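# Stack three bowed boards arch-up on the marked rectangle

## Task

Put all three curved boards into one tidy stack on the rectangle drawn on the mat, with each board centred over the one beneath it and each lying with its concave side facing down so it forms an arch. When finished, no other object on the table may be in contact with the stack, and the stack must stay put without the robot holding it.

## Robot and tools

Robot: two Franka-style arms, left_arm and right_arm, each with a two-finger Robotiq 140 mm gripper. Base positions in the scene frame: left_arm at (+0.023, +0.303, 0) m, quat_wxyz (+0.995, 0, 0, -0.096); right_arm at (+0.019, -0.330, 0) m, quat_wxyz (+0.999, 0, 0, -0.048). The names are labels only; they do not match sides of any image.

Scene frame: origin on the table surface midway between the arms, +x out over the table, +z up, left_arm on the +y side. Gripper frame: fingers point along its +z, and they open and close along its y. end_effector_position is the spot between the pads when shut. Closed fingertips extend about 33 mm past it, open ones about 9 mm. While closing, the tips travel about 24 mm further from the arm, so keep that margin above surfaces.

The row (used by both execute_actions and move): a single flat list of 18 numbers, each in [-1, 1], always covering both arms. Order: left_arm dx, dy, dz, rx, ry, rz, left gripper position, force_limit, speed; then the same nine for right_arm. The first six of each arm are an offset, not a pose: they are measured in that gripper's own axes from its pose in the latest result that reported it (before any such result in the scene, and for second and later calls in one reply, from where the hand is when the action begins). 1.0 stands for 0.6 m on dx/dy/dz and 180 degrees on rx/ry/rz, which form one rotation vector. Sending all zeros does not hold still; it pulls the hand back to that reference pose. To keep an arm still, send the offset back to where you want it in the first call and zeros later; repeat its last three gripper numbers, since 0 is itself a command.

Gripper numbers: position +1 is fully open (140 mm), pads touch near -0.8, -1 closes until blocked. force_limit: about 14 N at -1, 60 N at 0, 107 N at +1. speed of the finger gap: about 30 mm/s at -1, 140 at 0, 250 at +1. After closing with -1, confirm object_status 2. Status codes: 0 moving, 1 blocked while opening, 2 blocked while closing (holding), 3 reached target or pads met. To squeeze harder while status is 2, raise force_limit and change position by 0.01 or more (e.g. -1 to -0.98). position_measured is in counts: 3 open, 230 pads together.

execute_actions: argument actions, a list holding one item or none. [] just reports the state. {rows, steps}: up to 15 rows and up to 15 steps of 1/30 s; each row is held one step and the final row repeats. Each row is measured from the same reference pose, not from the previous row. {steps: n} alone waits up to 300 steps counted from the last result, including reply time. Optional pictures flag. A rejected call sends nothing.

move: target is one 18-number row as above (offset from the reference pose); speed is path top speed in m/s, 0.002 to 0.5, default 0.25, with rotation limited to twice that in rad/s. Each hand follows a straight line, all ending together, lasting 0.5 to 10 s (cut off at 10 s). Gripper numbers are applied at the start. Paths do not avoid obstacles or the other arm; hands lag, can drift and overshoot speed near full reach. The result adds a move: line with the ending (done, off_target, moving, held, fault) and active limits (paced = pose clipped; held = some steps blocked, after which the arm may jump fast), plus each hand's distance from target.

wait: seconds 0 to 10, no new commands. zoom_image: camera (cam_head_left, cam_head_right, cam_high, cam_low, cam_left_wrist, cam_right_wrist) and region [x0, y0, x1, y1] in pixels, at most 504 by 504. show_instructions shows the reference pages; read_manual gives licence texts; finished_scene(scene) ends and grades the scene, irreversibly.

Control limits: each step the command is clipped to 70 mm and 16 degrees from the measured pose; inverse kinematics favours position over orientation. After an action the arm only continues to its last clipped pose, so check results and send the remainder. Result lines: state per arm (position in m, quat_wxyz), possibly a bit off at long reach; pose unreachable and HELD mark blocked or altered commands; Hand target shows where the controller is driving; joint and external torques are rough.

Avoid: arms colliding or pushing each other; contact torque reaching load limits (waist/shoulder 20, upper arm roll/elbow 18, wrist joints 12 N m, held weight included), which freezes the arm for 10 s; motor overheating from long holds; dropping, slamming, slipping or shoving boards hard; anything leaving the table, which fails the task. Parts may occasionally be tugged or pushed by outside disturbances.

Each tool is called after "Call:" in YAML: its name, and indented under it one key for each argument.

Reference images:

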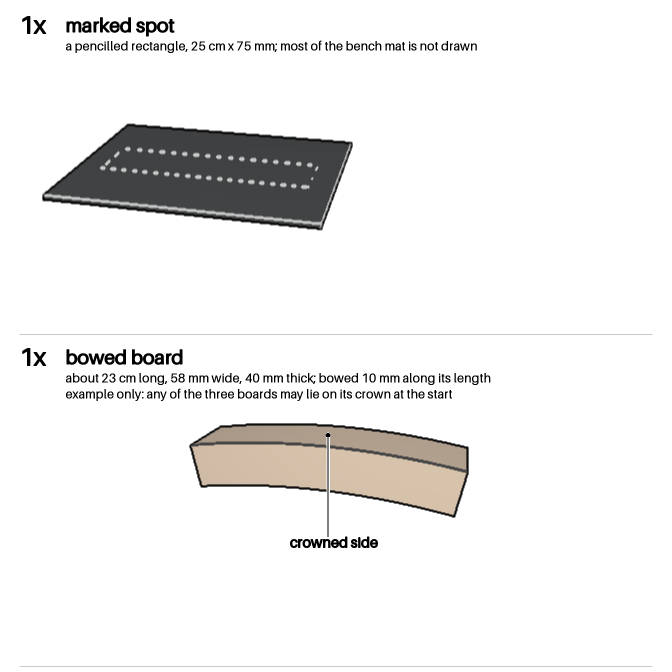

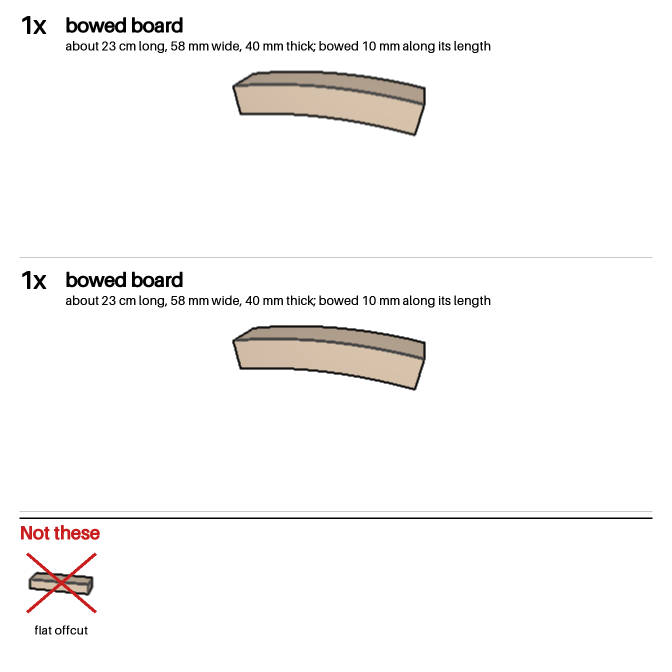

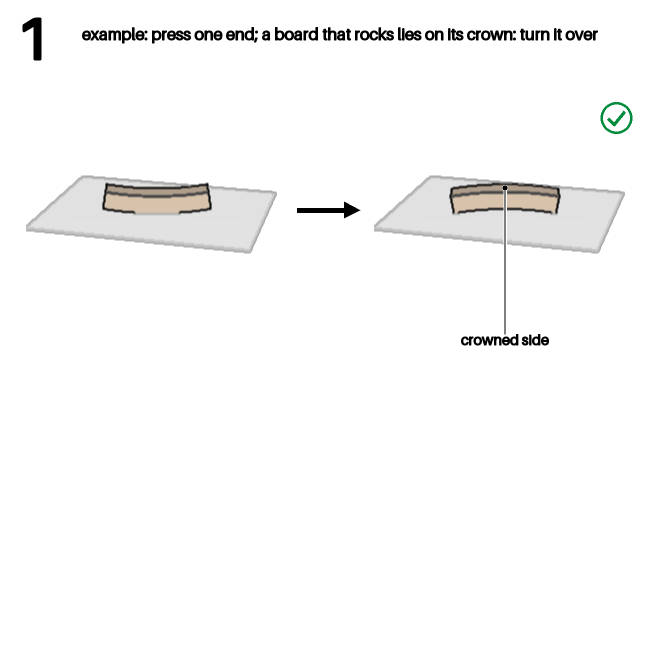

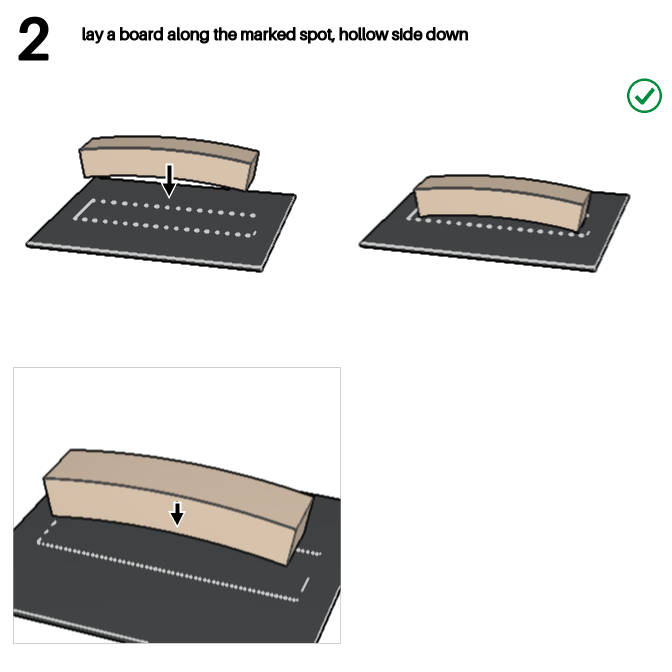

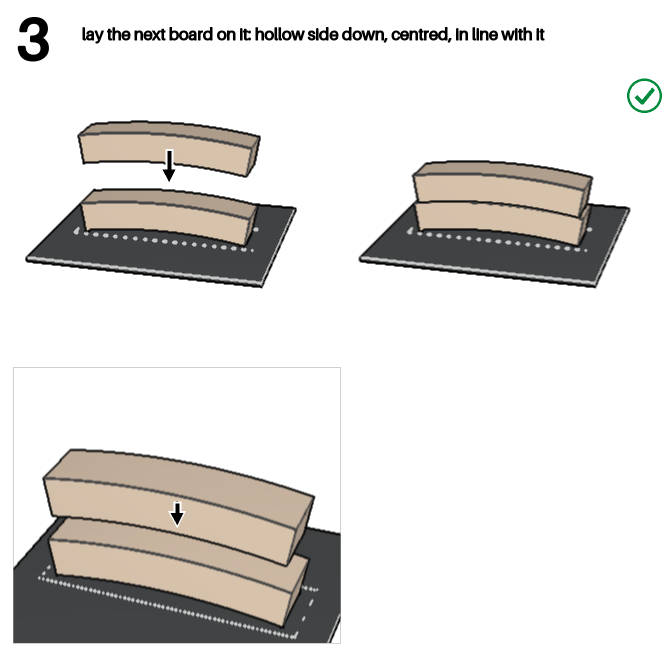

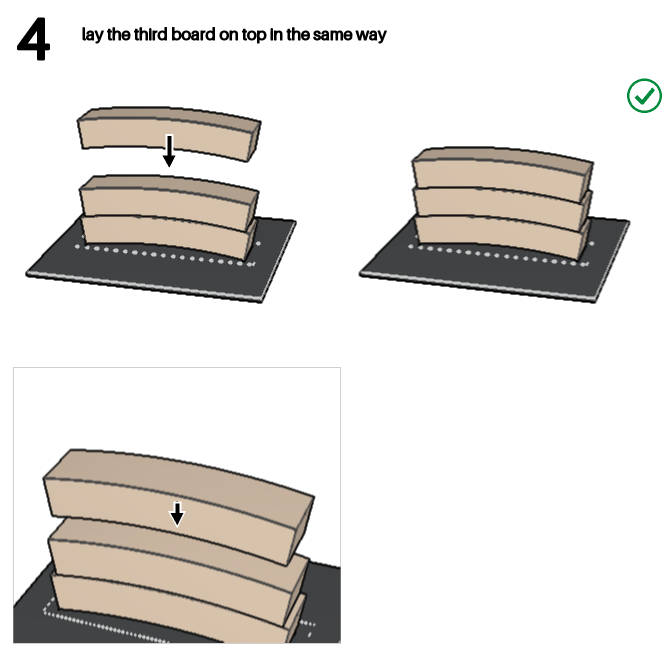

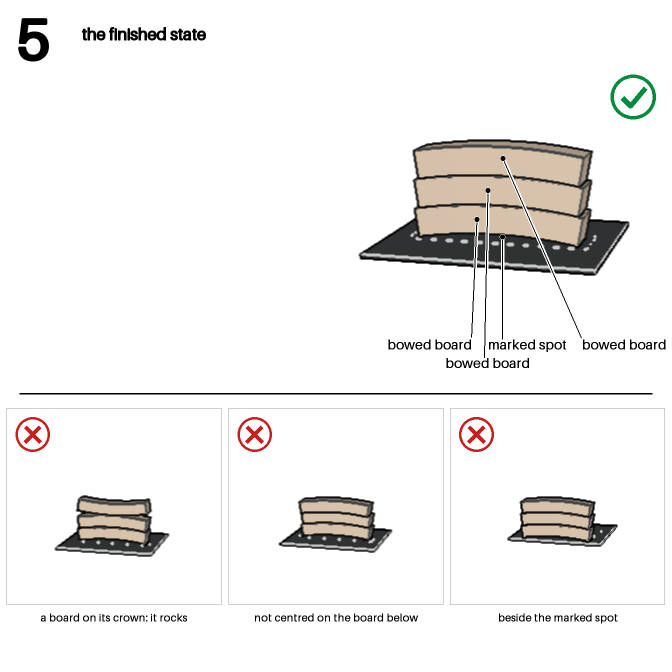

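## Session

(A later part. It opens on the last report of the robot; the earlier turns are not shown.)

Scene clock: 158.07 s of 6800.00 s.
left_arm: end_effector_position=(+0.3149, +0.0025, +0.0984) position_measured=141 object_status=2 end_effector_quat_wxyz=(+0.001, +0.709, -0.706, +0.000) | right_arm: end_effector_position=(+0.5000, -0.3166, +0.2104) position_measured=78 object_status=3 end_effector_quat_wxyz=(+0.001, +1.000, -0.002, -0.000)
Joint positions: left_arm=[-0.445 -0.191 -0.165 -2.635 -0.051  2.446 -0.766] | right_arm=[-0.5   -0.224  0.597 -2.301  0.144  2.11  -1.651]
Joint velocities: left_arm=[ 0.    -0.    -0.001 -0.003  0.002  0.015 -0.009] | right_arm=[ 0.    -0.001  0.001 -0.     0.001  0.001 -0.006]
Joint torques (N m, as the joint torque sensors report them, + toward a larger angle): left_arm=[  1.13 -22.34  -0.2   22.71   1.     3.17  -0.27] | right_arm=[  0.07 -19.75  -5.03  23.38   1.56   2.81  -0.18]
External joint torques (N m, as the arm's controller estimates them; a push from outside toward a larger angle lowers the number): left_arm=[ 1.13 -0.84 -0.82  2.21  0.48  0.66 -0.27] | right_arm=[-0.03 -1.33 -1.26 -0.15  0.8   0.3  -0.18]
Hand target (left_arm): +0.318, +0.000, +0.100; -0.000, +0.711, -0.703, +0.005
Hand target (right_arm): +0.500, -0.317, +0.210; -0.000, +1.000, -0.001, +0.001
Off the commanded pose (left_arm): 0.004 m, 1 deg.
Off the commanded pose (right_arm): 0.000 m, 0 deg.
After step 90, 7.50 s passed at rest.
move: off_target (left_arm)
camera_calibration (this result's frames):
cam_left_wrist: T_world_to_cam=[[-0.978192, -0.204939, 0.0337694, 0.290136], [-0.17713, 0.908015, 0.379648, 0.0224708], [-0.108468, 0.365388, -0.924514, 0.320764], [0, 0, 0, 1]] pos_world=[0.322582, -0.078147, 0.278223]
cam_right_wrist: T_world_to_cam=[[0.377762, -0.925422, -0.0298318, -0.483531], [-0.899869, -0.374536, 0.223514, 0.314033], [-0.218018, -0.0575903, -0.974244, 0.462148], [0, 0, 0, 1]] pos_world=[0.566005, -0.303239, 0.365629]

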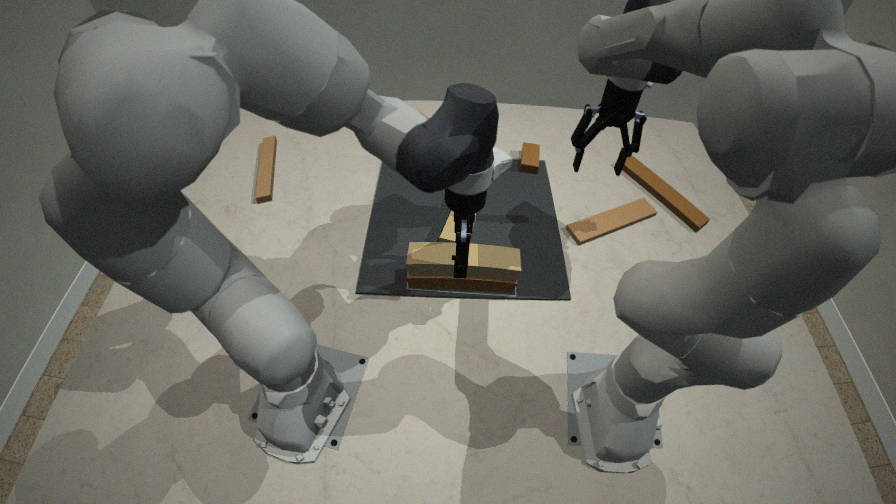

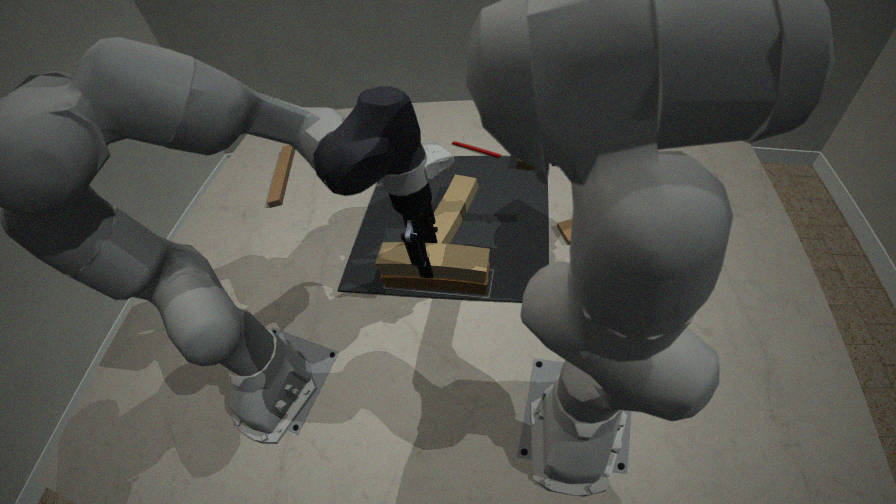

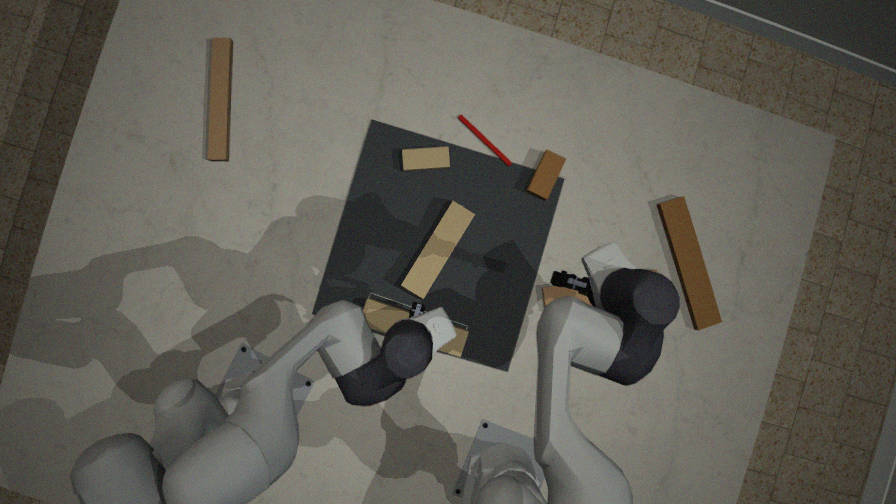

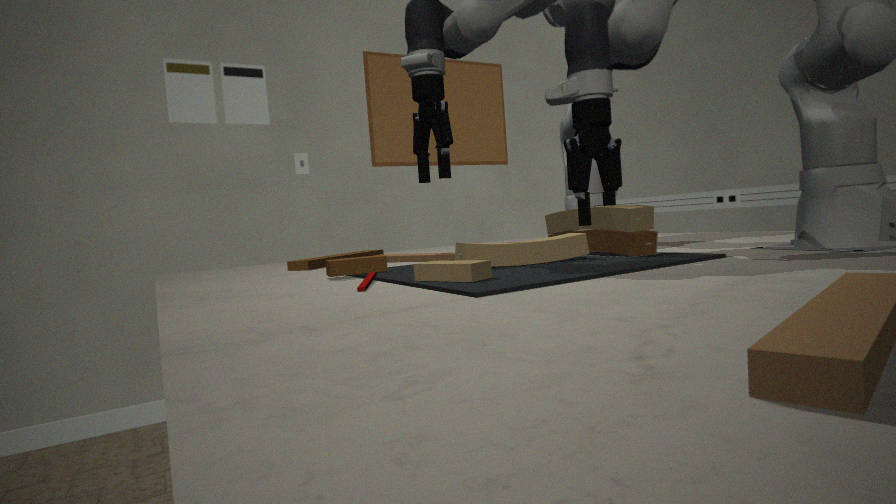

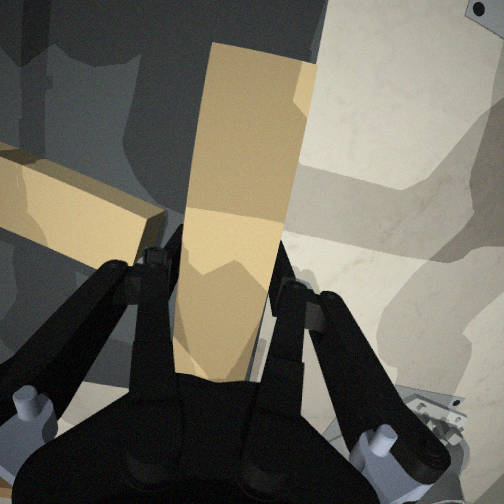

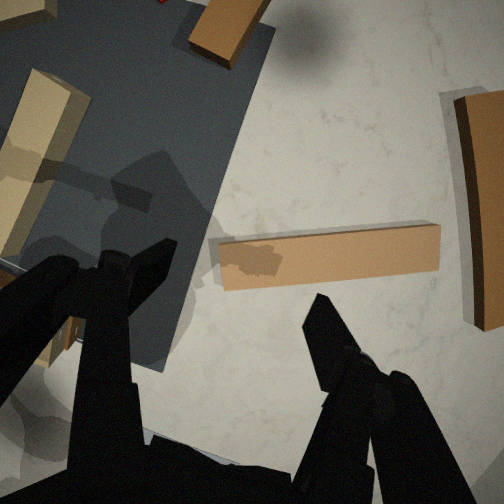

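Call:
move:
  target: [0,0.001,0.009,0.002,0.002,0,-1,0.2,-0.5,0,0,0,0,0,0,0.4,0.2,0]
  speed: 0.02

Call:
execute_actions:
  actions:
    - {"rows":[[0,0,0,0,0,0,0.2,0.2,0,0,0,0,0,0,0,0.4,0.2,0]],"steps":10}
  pictures: false

Call:
move:
  target: [0,0,-0.12,0,0,0,0.2,0.2,0,0,0,0,0,0,0,0.4,0.2,0]

Call:
move:
  target: [-0.45,-0.41,-0.18,-0.385,0.385,-0.385,0.5,0.2,0,-0.088,-0.54,0.12,0,0,0.069,0.4,0.2,0]
  speed: 0.3

Scene clock: 171.73 s of 6800.00 s.
left_arm: end_effector_position=(+0.3149, +0.0031, +0.0953) position_measured=141 object_status=2 end_effector_quat_wxyz=(+0.000, +0.710, -0.705, +0.003) | right_arm: end_effector_position=(+0.5000, -0.3166, +0.2104) position_measured=78 object_status=3 end_effector_quat_wxyz=(+0.001, +1.000, -0.001, -0.000)
Joint positions: left_arm=[-0.445 -0.19  -0.165 -2.645 -0.051  2.464 -0.768] | right_arm=[-0.5   -0.224  0.597 -2.301  0.144  2.11  -1.653]
Joint velocities: left_arm=[ 0.002 -0.001 -0.001 -0.001  0.     0.001  0.001] | right_arm=[ 0.    -0.001  0.001 -0.    -0.001 -0.001  0.001]
Joint torques (N m, as the joint torque sensors report them, + toward a larger angle): left_arm=[ -0.59 -19.16   0.38  20.04   0.26   3.81   0.18] | right_arm=[ -0.02 -18.27  -3.94  25.1    0.73   2.38   0.02]
External joint torques (N m, as the arm's controller estimates them; a push from outside toward a larger angle lowers the number): left_arm=[-0.61  2.24 -0.23 -0.39 -0.27  1.26  0.18] | right_arm=[-0.01  0.05 -0.05  1.65 -0.02 -0.13  0.02]
Hand target (left_arm): +0.314, +0.003, +0.093; +0.001, +0.709, -0.706, +0.005
Hand target (right_arm): +0.500, -0.317, +0.210; +0.001, +1.000, -0.002, -0.000
Off the commanded pose (left_arm): 0.003 m, 0 deg.
Off the commanded pose (right_arm): 0.000 m, 0 deg.
After step 90, 9.97 s passed at rest.
move: done
camera_calibration (this result's frames):
cam_left_wrist: T_world_to_cam=[[-0.977758, -0.207638, 0.0295863, 0.29058], [-0.181704, 0.909065, 0.374947, 0.0249465], [-0.104749, 0.361231, -0.926574, 0.316782], [0, 0, 0, 1]] pos_world=[0.321832, -0.0767741, 0.275571]
cam_right_wrist: T_world_to_cam=[[0.379239, -0.924817, -0.029844, -0.48406], [-0.899302, -0.375985, 0.223362, 0.313324], [-0.21779, -0.057869, -0.974279, 0.461933], [0, 0, 0, 1]] pos_world=[0.565953, -0.30313, 0.365621]

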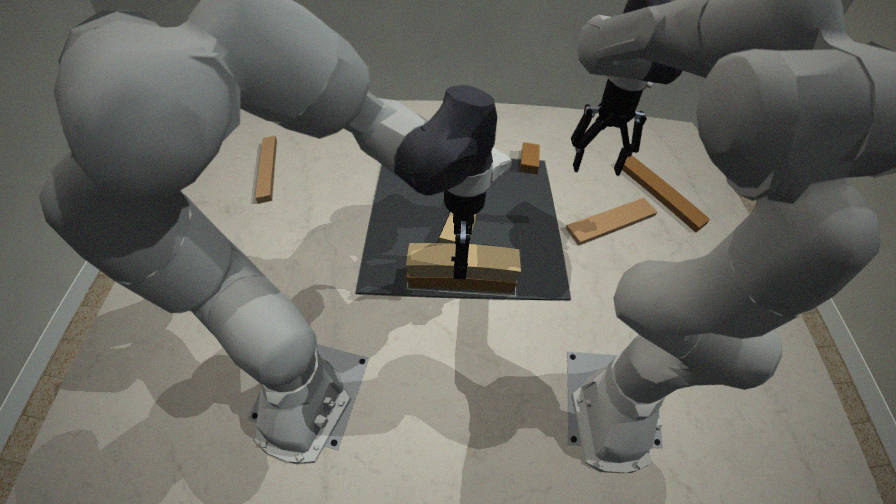

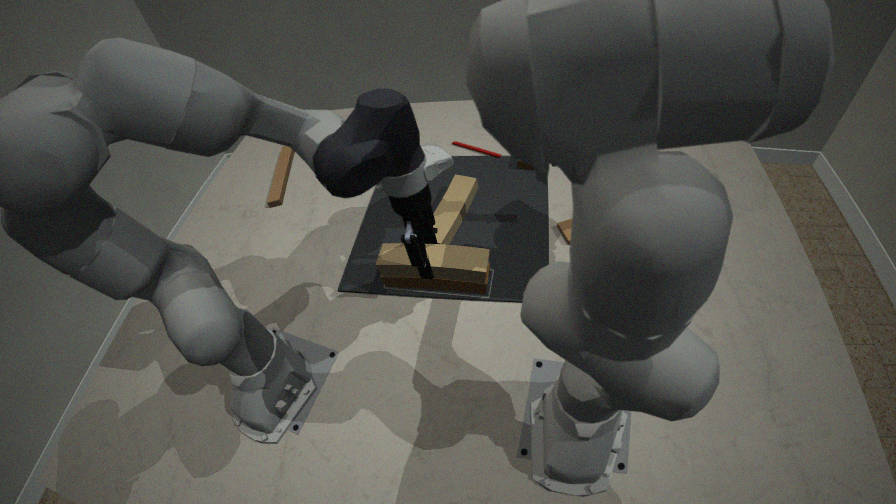

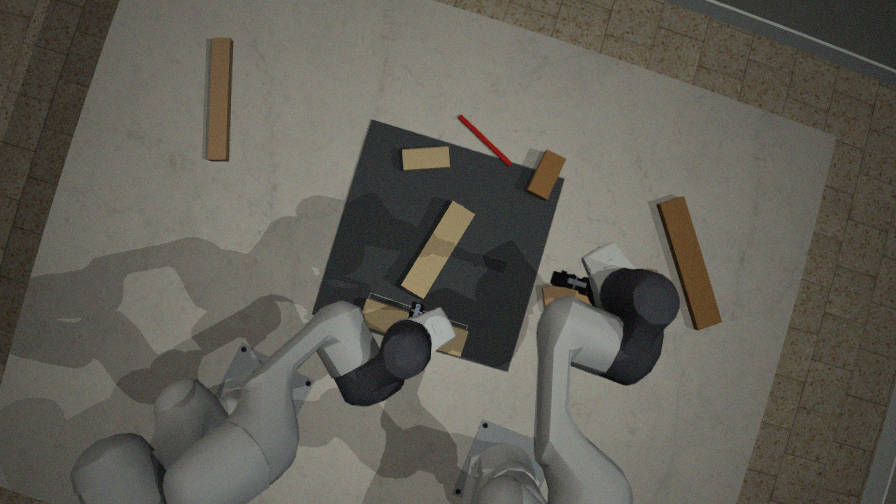

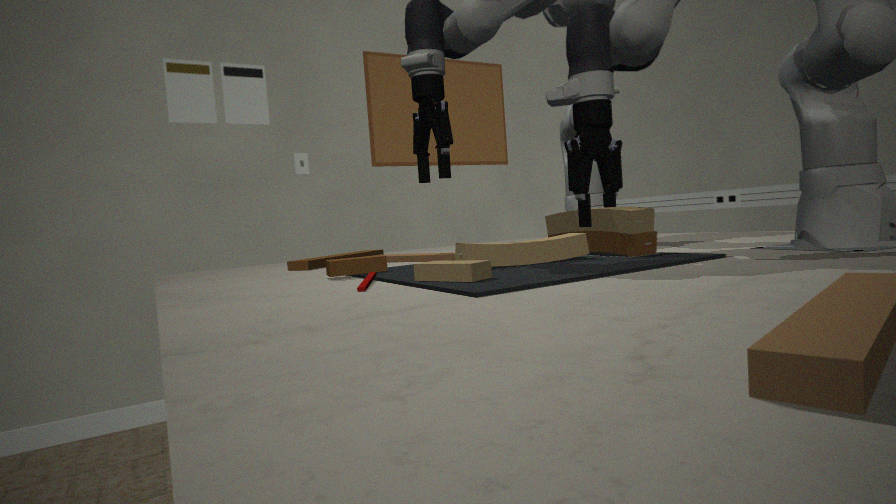

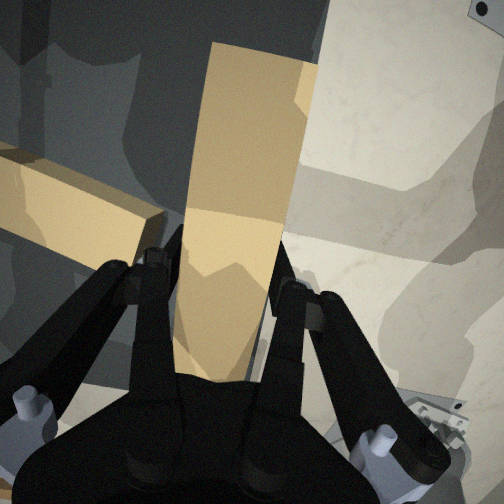

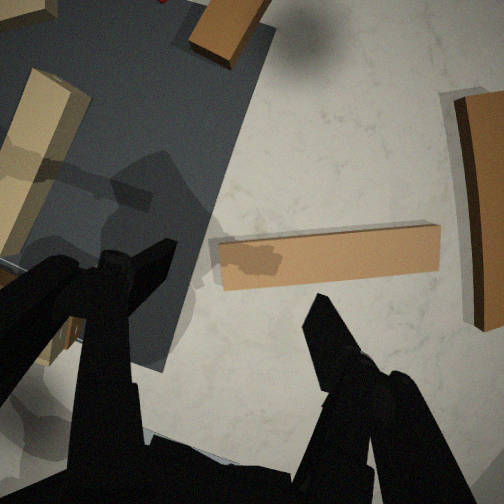

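Scene clock: 172.07 s of 6800.00 s.
left_arm: end_effector_position=(+0.3149, +0.0031, +0.0955) position_measured=104 object_status=0 end_effector_quat_wxyz=(+0.000, +0.710, -0.705, +0.003) | right_arm: end_effector_position=(+0.5000, -0.3166, +0.2104) position_measured=78 object_status=3 end_effector_quat_wxyz=(+0.001, +1.000, -0.001, -0.000)
Joint positions: left_arm=[-0.445 -0.191 -0.165 -2.645 -0.051  2.464 -0.768] | right_arm=[-0.5   -0.224  0.597 -2.301  0.144  2.11  -1.653]
Joint velocities: left_arm=[ 0.001  0.001 -0.     0.    -0.001 -0.001  0.   ] | right_arm=[ 0.     0.001 -0.002 -0.001  0.     0.001  0.001]
Joint torques (N m, as the joint torque sensors report them, + toward a larger angle): left_arm=[  0.16 -21.69   0.43  21.7    0.36   2.34   0.11] | right_arm=[  0.08 -18.52  -3.5   25.28   0.76   2.38  -0.01]
External joint torques (N m, as the arm's controller estimates them; a push from outside toward a larger angle lowers the number): left_arm=[ 0.14 -0.28 -0.19  1.23 -0.17 -0.21  0.12] | right_arm=[ 0.11 -0.21  0.4   1.79  0.01 -0.14 -0.01]
Hand target (left_arm): +0.315, +0.003, +0.095; +0.000, +0.710, -0.705, +0.003
Hand target (right_arm): +0.500, -0.317, +0.210; +0.001, +1.000, -0.001, -0.000
Off the commanded pose (left_arm): 0.000 m, 0 deg.
Off the commanded pose (right_arm): 0.000 m, 0 deg.
Steps of this call (steps 1 to 10: all 10 steps of this action). Readings (end_effector_position | what the end effector reports):
1: left_arm (+0.3149, +0.0031, +0.0955) | right_arm (+0.5000, -0.3166, +0.2104) | left_arm position_measured=141 object_status=0 | right_arm position_measured=78 object_status=3
2: left_arm (+0.3149, +0.0031, +0.0955) | right_arm (+0.5000, -0.3166, +0.2104) | left_arm position_measured=141 object_status=0 | right_arm position_measured=78 object_status=3
4: left_arm (+0.3149, +0.0031, +0.0955) | right_arm (+0.5000, -0.3166, +0.2104) | left_arm position_measured=120 object_status=0 | right_arm position_measured=78 object_status=3
8: left_arm (+0.3149, +0.0031, +0.0955) | right_arm (+0.5000, -0.3166, +0.2104) | left_arm position_measured=104 object_status=0 | right_arm position_measured=78 object_status=3
10: the state above

Scene clock: 173.40 s of 6800.00 s.
left_arm: end_effector_position=(+0.3148, +0.0022, +0.1672) position_measured=104 object_status=3 end_effector_quat_wxyz=(+0.000, +0.711, -0.703, +0.005) | right_arm: end_effector_position=(+0.5000, -0.3166, +0.2104) position_measured=78 object_status=3 end_effector_quat_wxyz=(+0.001, +1.000, -0.001, -0.000)
Joint positions: left_arm=[-0.447 -0.334 -0.159 -2.57  -0.068  2.25  -0.758] | right_arm=[-0.5   -0.224  0.597 -2.301  0.144  2.11  -1.653]
Joint velocities: left_arm=[ 0.001  0.001  0.001  0.     0.    -0.011  0.003] | right_arm=[-0.001  0.    -0.    -0.001  0.     0.     0.   ]
Joint torques (N m, as the joint torque sensors report them, + toward a larger angle): left_arm=[ -0.76 -19.69   1.76  24.66   0.     1.71   0.34] | right_arm=[ -0.2  -18.9   -3.89  25.12   0.78   2.33   0.02]
External joint torques (N m, as the arm's controller estimates them; a push from outside toward a larger angle lowers the number): left_arm=[-0.77 -1.06  0.73  1.98 -0.65 -0.84  0.34] | right_arm=[-0.11 -0.57  0.08  1.62  0.03 -0.19  0.02]
Hand target (left_arm): +0.314, +0.003, +0.168; +0.001, +0.709, -0.705, +0.004
Hand target (right_arm): +0.500, -0.317, +0.210; +0.001, +1.000, -0.001, -0.000
Off the commanded pose (left_arm): 0.001 m, 0 deg.
Off the commanded pose (right_arm): 0.000 m, 0 deg.
move: done
camera_calibration (this result's frames):
cam_left_wrist: T_world_to_cam=[[-0.977184, -0.21063, 0.0273123, 0.288431], [-0.185654, 0.909533, 0.371864, 0.000563089], [-0.103167, 0.358309, -0.927885, 0.383397], [0, 0, 0, 1]] pos_world=[0.321508, -0.0771347, 0.347661]
cam_right_wrist: T_world_to_cam=[[0.379239, -0.924817, -0.029844, -0.48406], [-0.899303, -0.375984, 0.223362, 0.313325], [-0.21779, -0.0578689, -0.974279, 0.461933], [0, 0, 0, 1]] pos_world=[0.565953, -0.30313, 0.365621]

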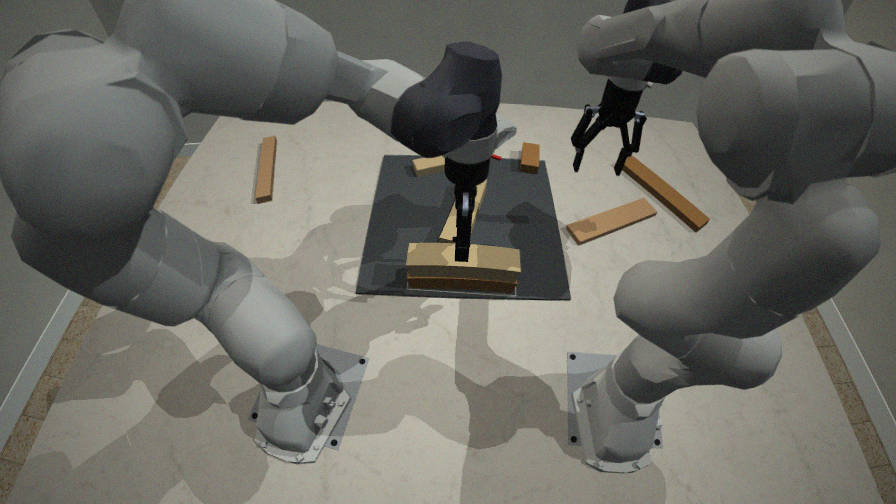

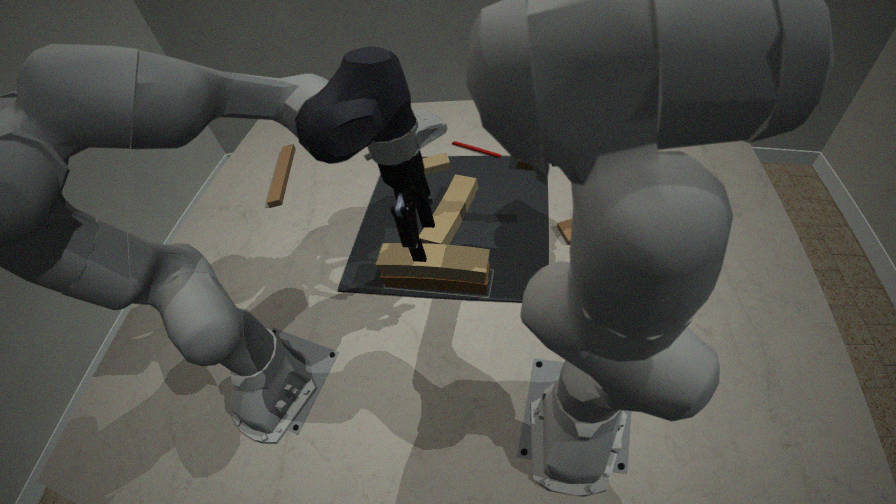

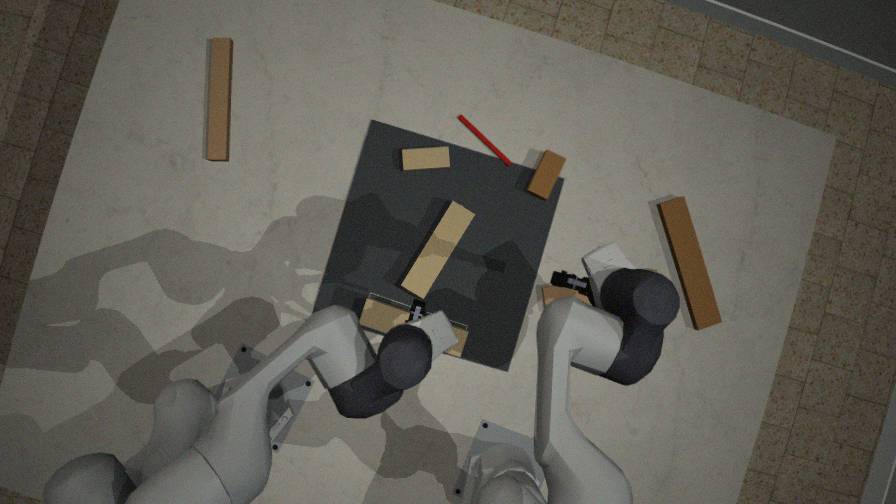

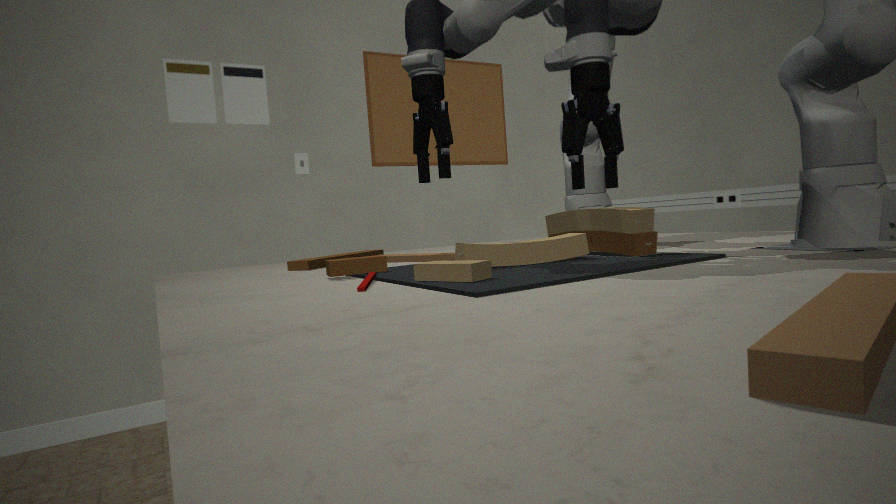

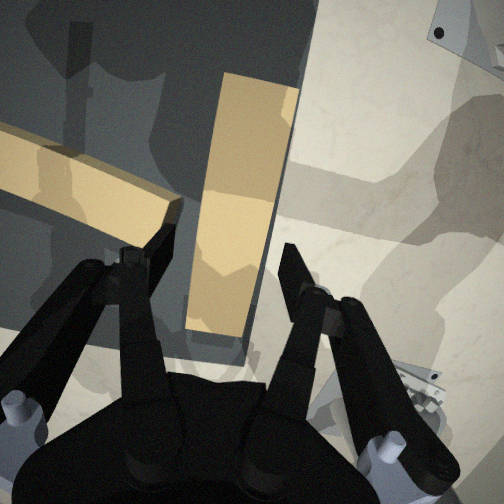

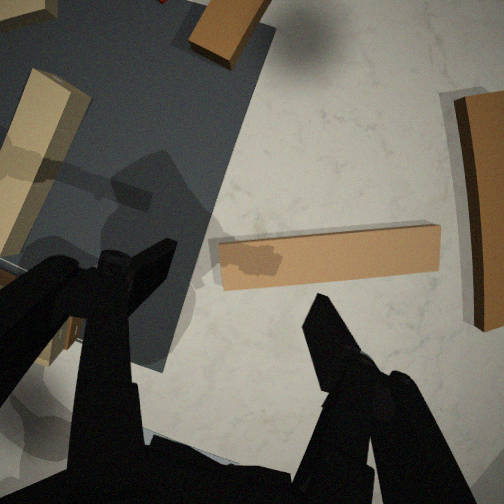

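Scene clock: 177.87 s of 6800.00 s.
left_arm: end_effector_position=(+0.5619, +0.2757, +0.2806) position_measured=66 object_status=3 end_effector_quat_wxyz=(+0.707, +0.706, -0.008, +0.018) | right_arm: end_effector_position=(+0.4491, +0.0075, +0.1403) position_measured=78 object_status=3 end_effector_quat_wxyz=(-0.001, +0.995, -0.101, +0.001)
Joint positions: left_arm=[ 0.254  0.616  0.581 -1.816 -1.369  0.979 -0.603] | right_arm=[-0.259  0.172  1.04  -2.173 -0.192  2.254 -0.567]
Joint velocities: left_arm=[ 0.002 -0.001  0.001  0.001  0.    -0.    -0.019] | right_arm=[ 0.008 -0.    -0.007  0.001  0.    -0.004  0.029]
Joint torques (N m, as the joint torque sensors report them, + toward a larger angle): left_arm=[  0.63 -40.38   7.29  19.72  -2.22  -2.56  -0.13] | right_arm=[  0.5  -18.58   2.27  25.49  -0.12   2.     0.13]
External joint torques (N m, as the arm's controller estimates them; a push from outside toward a larger angle lowers the number): left_arm=[ 0.35  0.94 -0.99  2.   -0.57 -0.64 -0.18] | right_arm=[ 0.52  0.55 -2.38  3.26 -0.76 -0.53  0.13]
Hand target (left_arm): +0.562, +0.275, +0.282; +0.709, +0.705, -0.005, +0.013
Hand target (right_arm): +0.450, +0.007, +0.141; +0.000, +0.994, -0.107, +0.001
Off the commanded pose (left_arm): 0.008 m, 2 deg.
Off the commanded pose (right_arm): 0.003 m, 1 deg.
move: off_target (left_arm)
camera_calibration (this result's frames):
cam_left_wrist: T_world_to_cam=[[0.164207, 0.0364079, 0.985754, -0.394069], [-0.918992, 0.368787, 0.139465, 0.381865], [-0.358455, -0.928801, 0.0940161, 0.627675], [0, 0, 0, 1]] pos_world=[0.640633, 0.456506, 0.276186]
cam_right_wrist: T_world_to_cam=[[0.187107, -0.981822, -0.0318997, -0.0800626], [-0.957002, -0.189512, 0.21962, 0.430206], [-0.221673, -0.0105642, -0.975064, 0.40278], [0, 0, 0, 1]] pos_world=[0.515974, 0.00717726, 0.2957]

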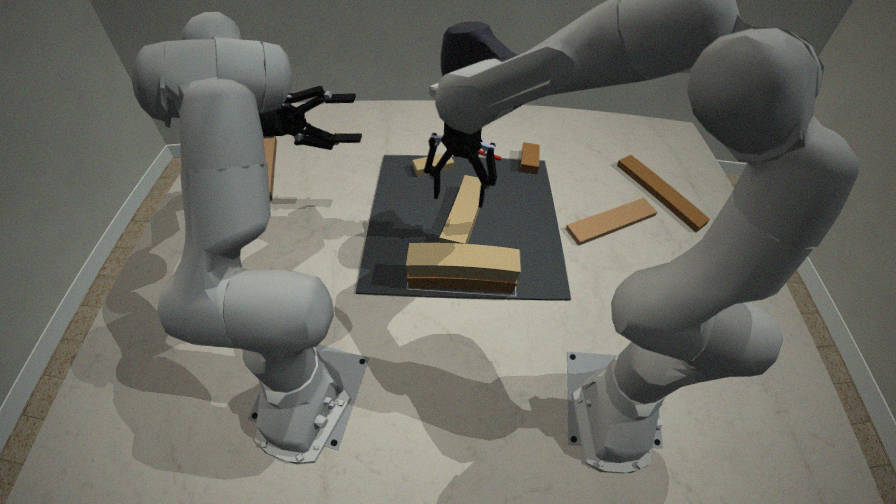

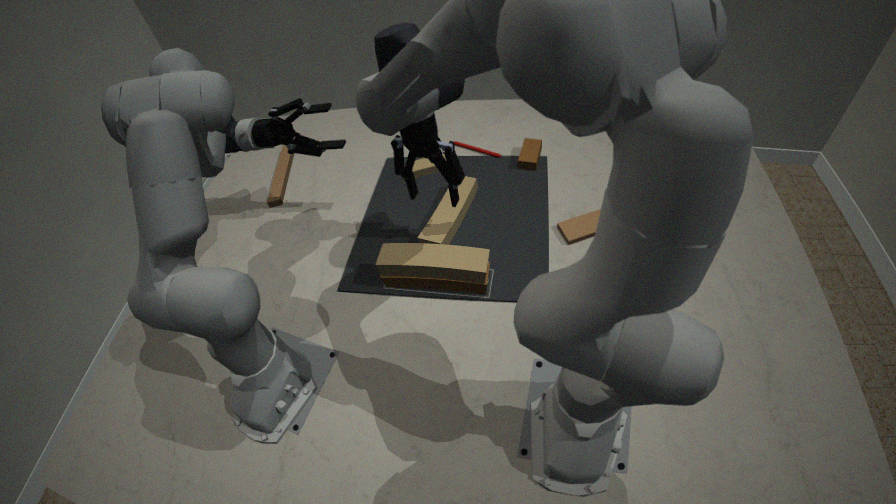

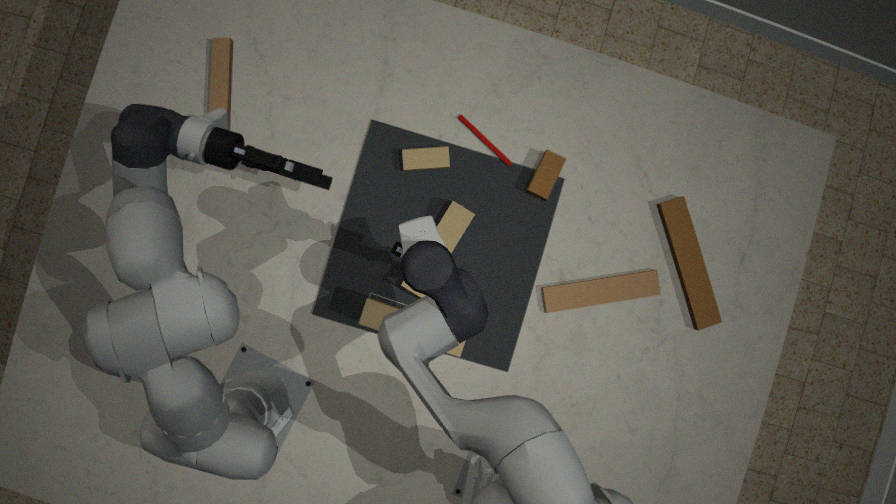

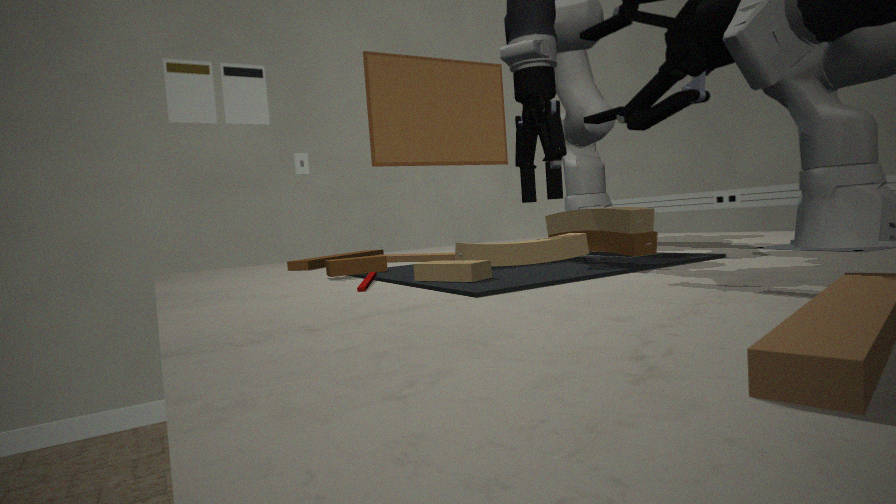

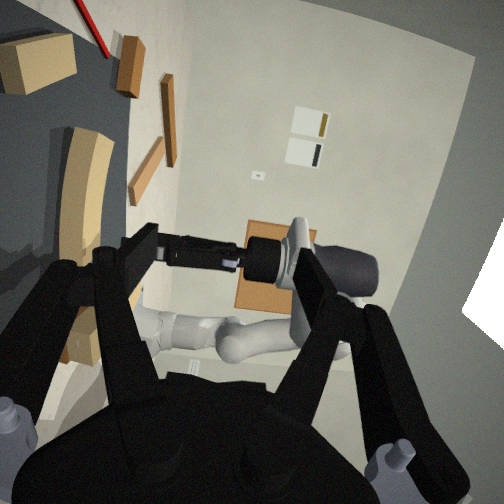

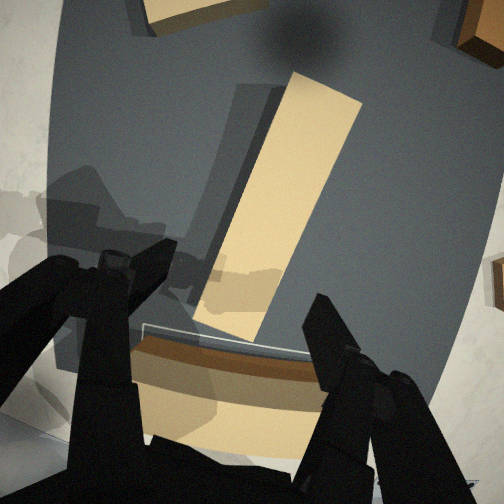

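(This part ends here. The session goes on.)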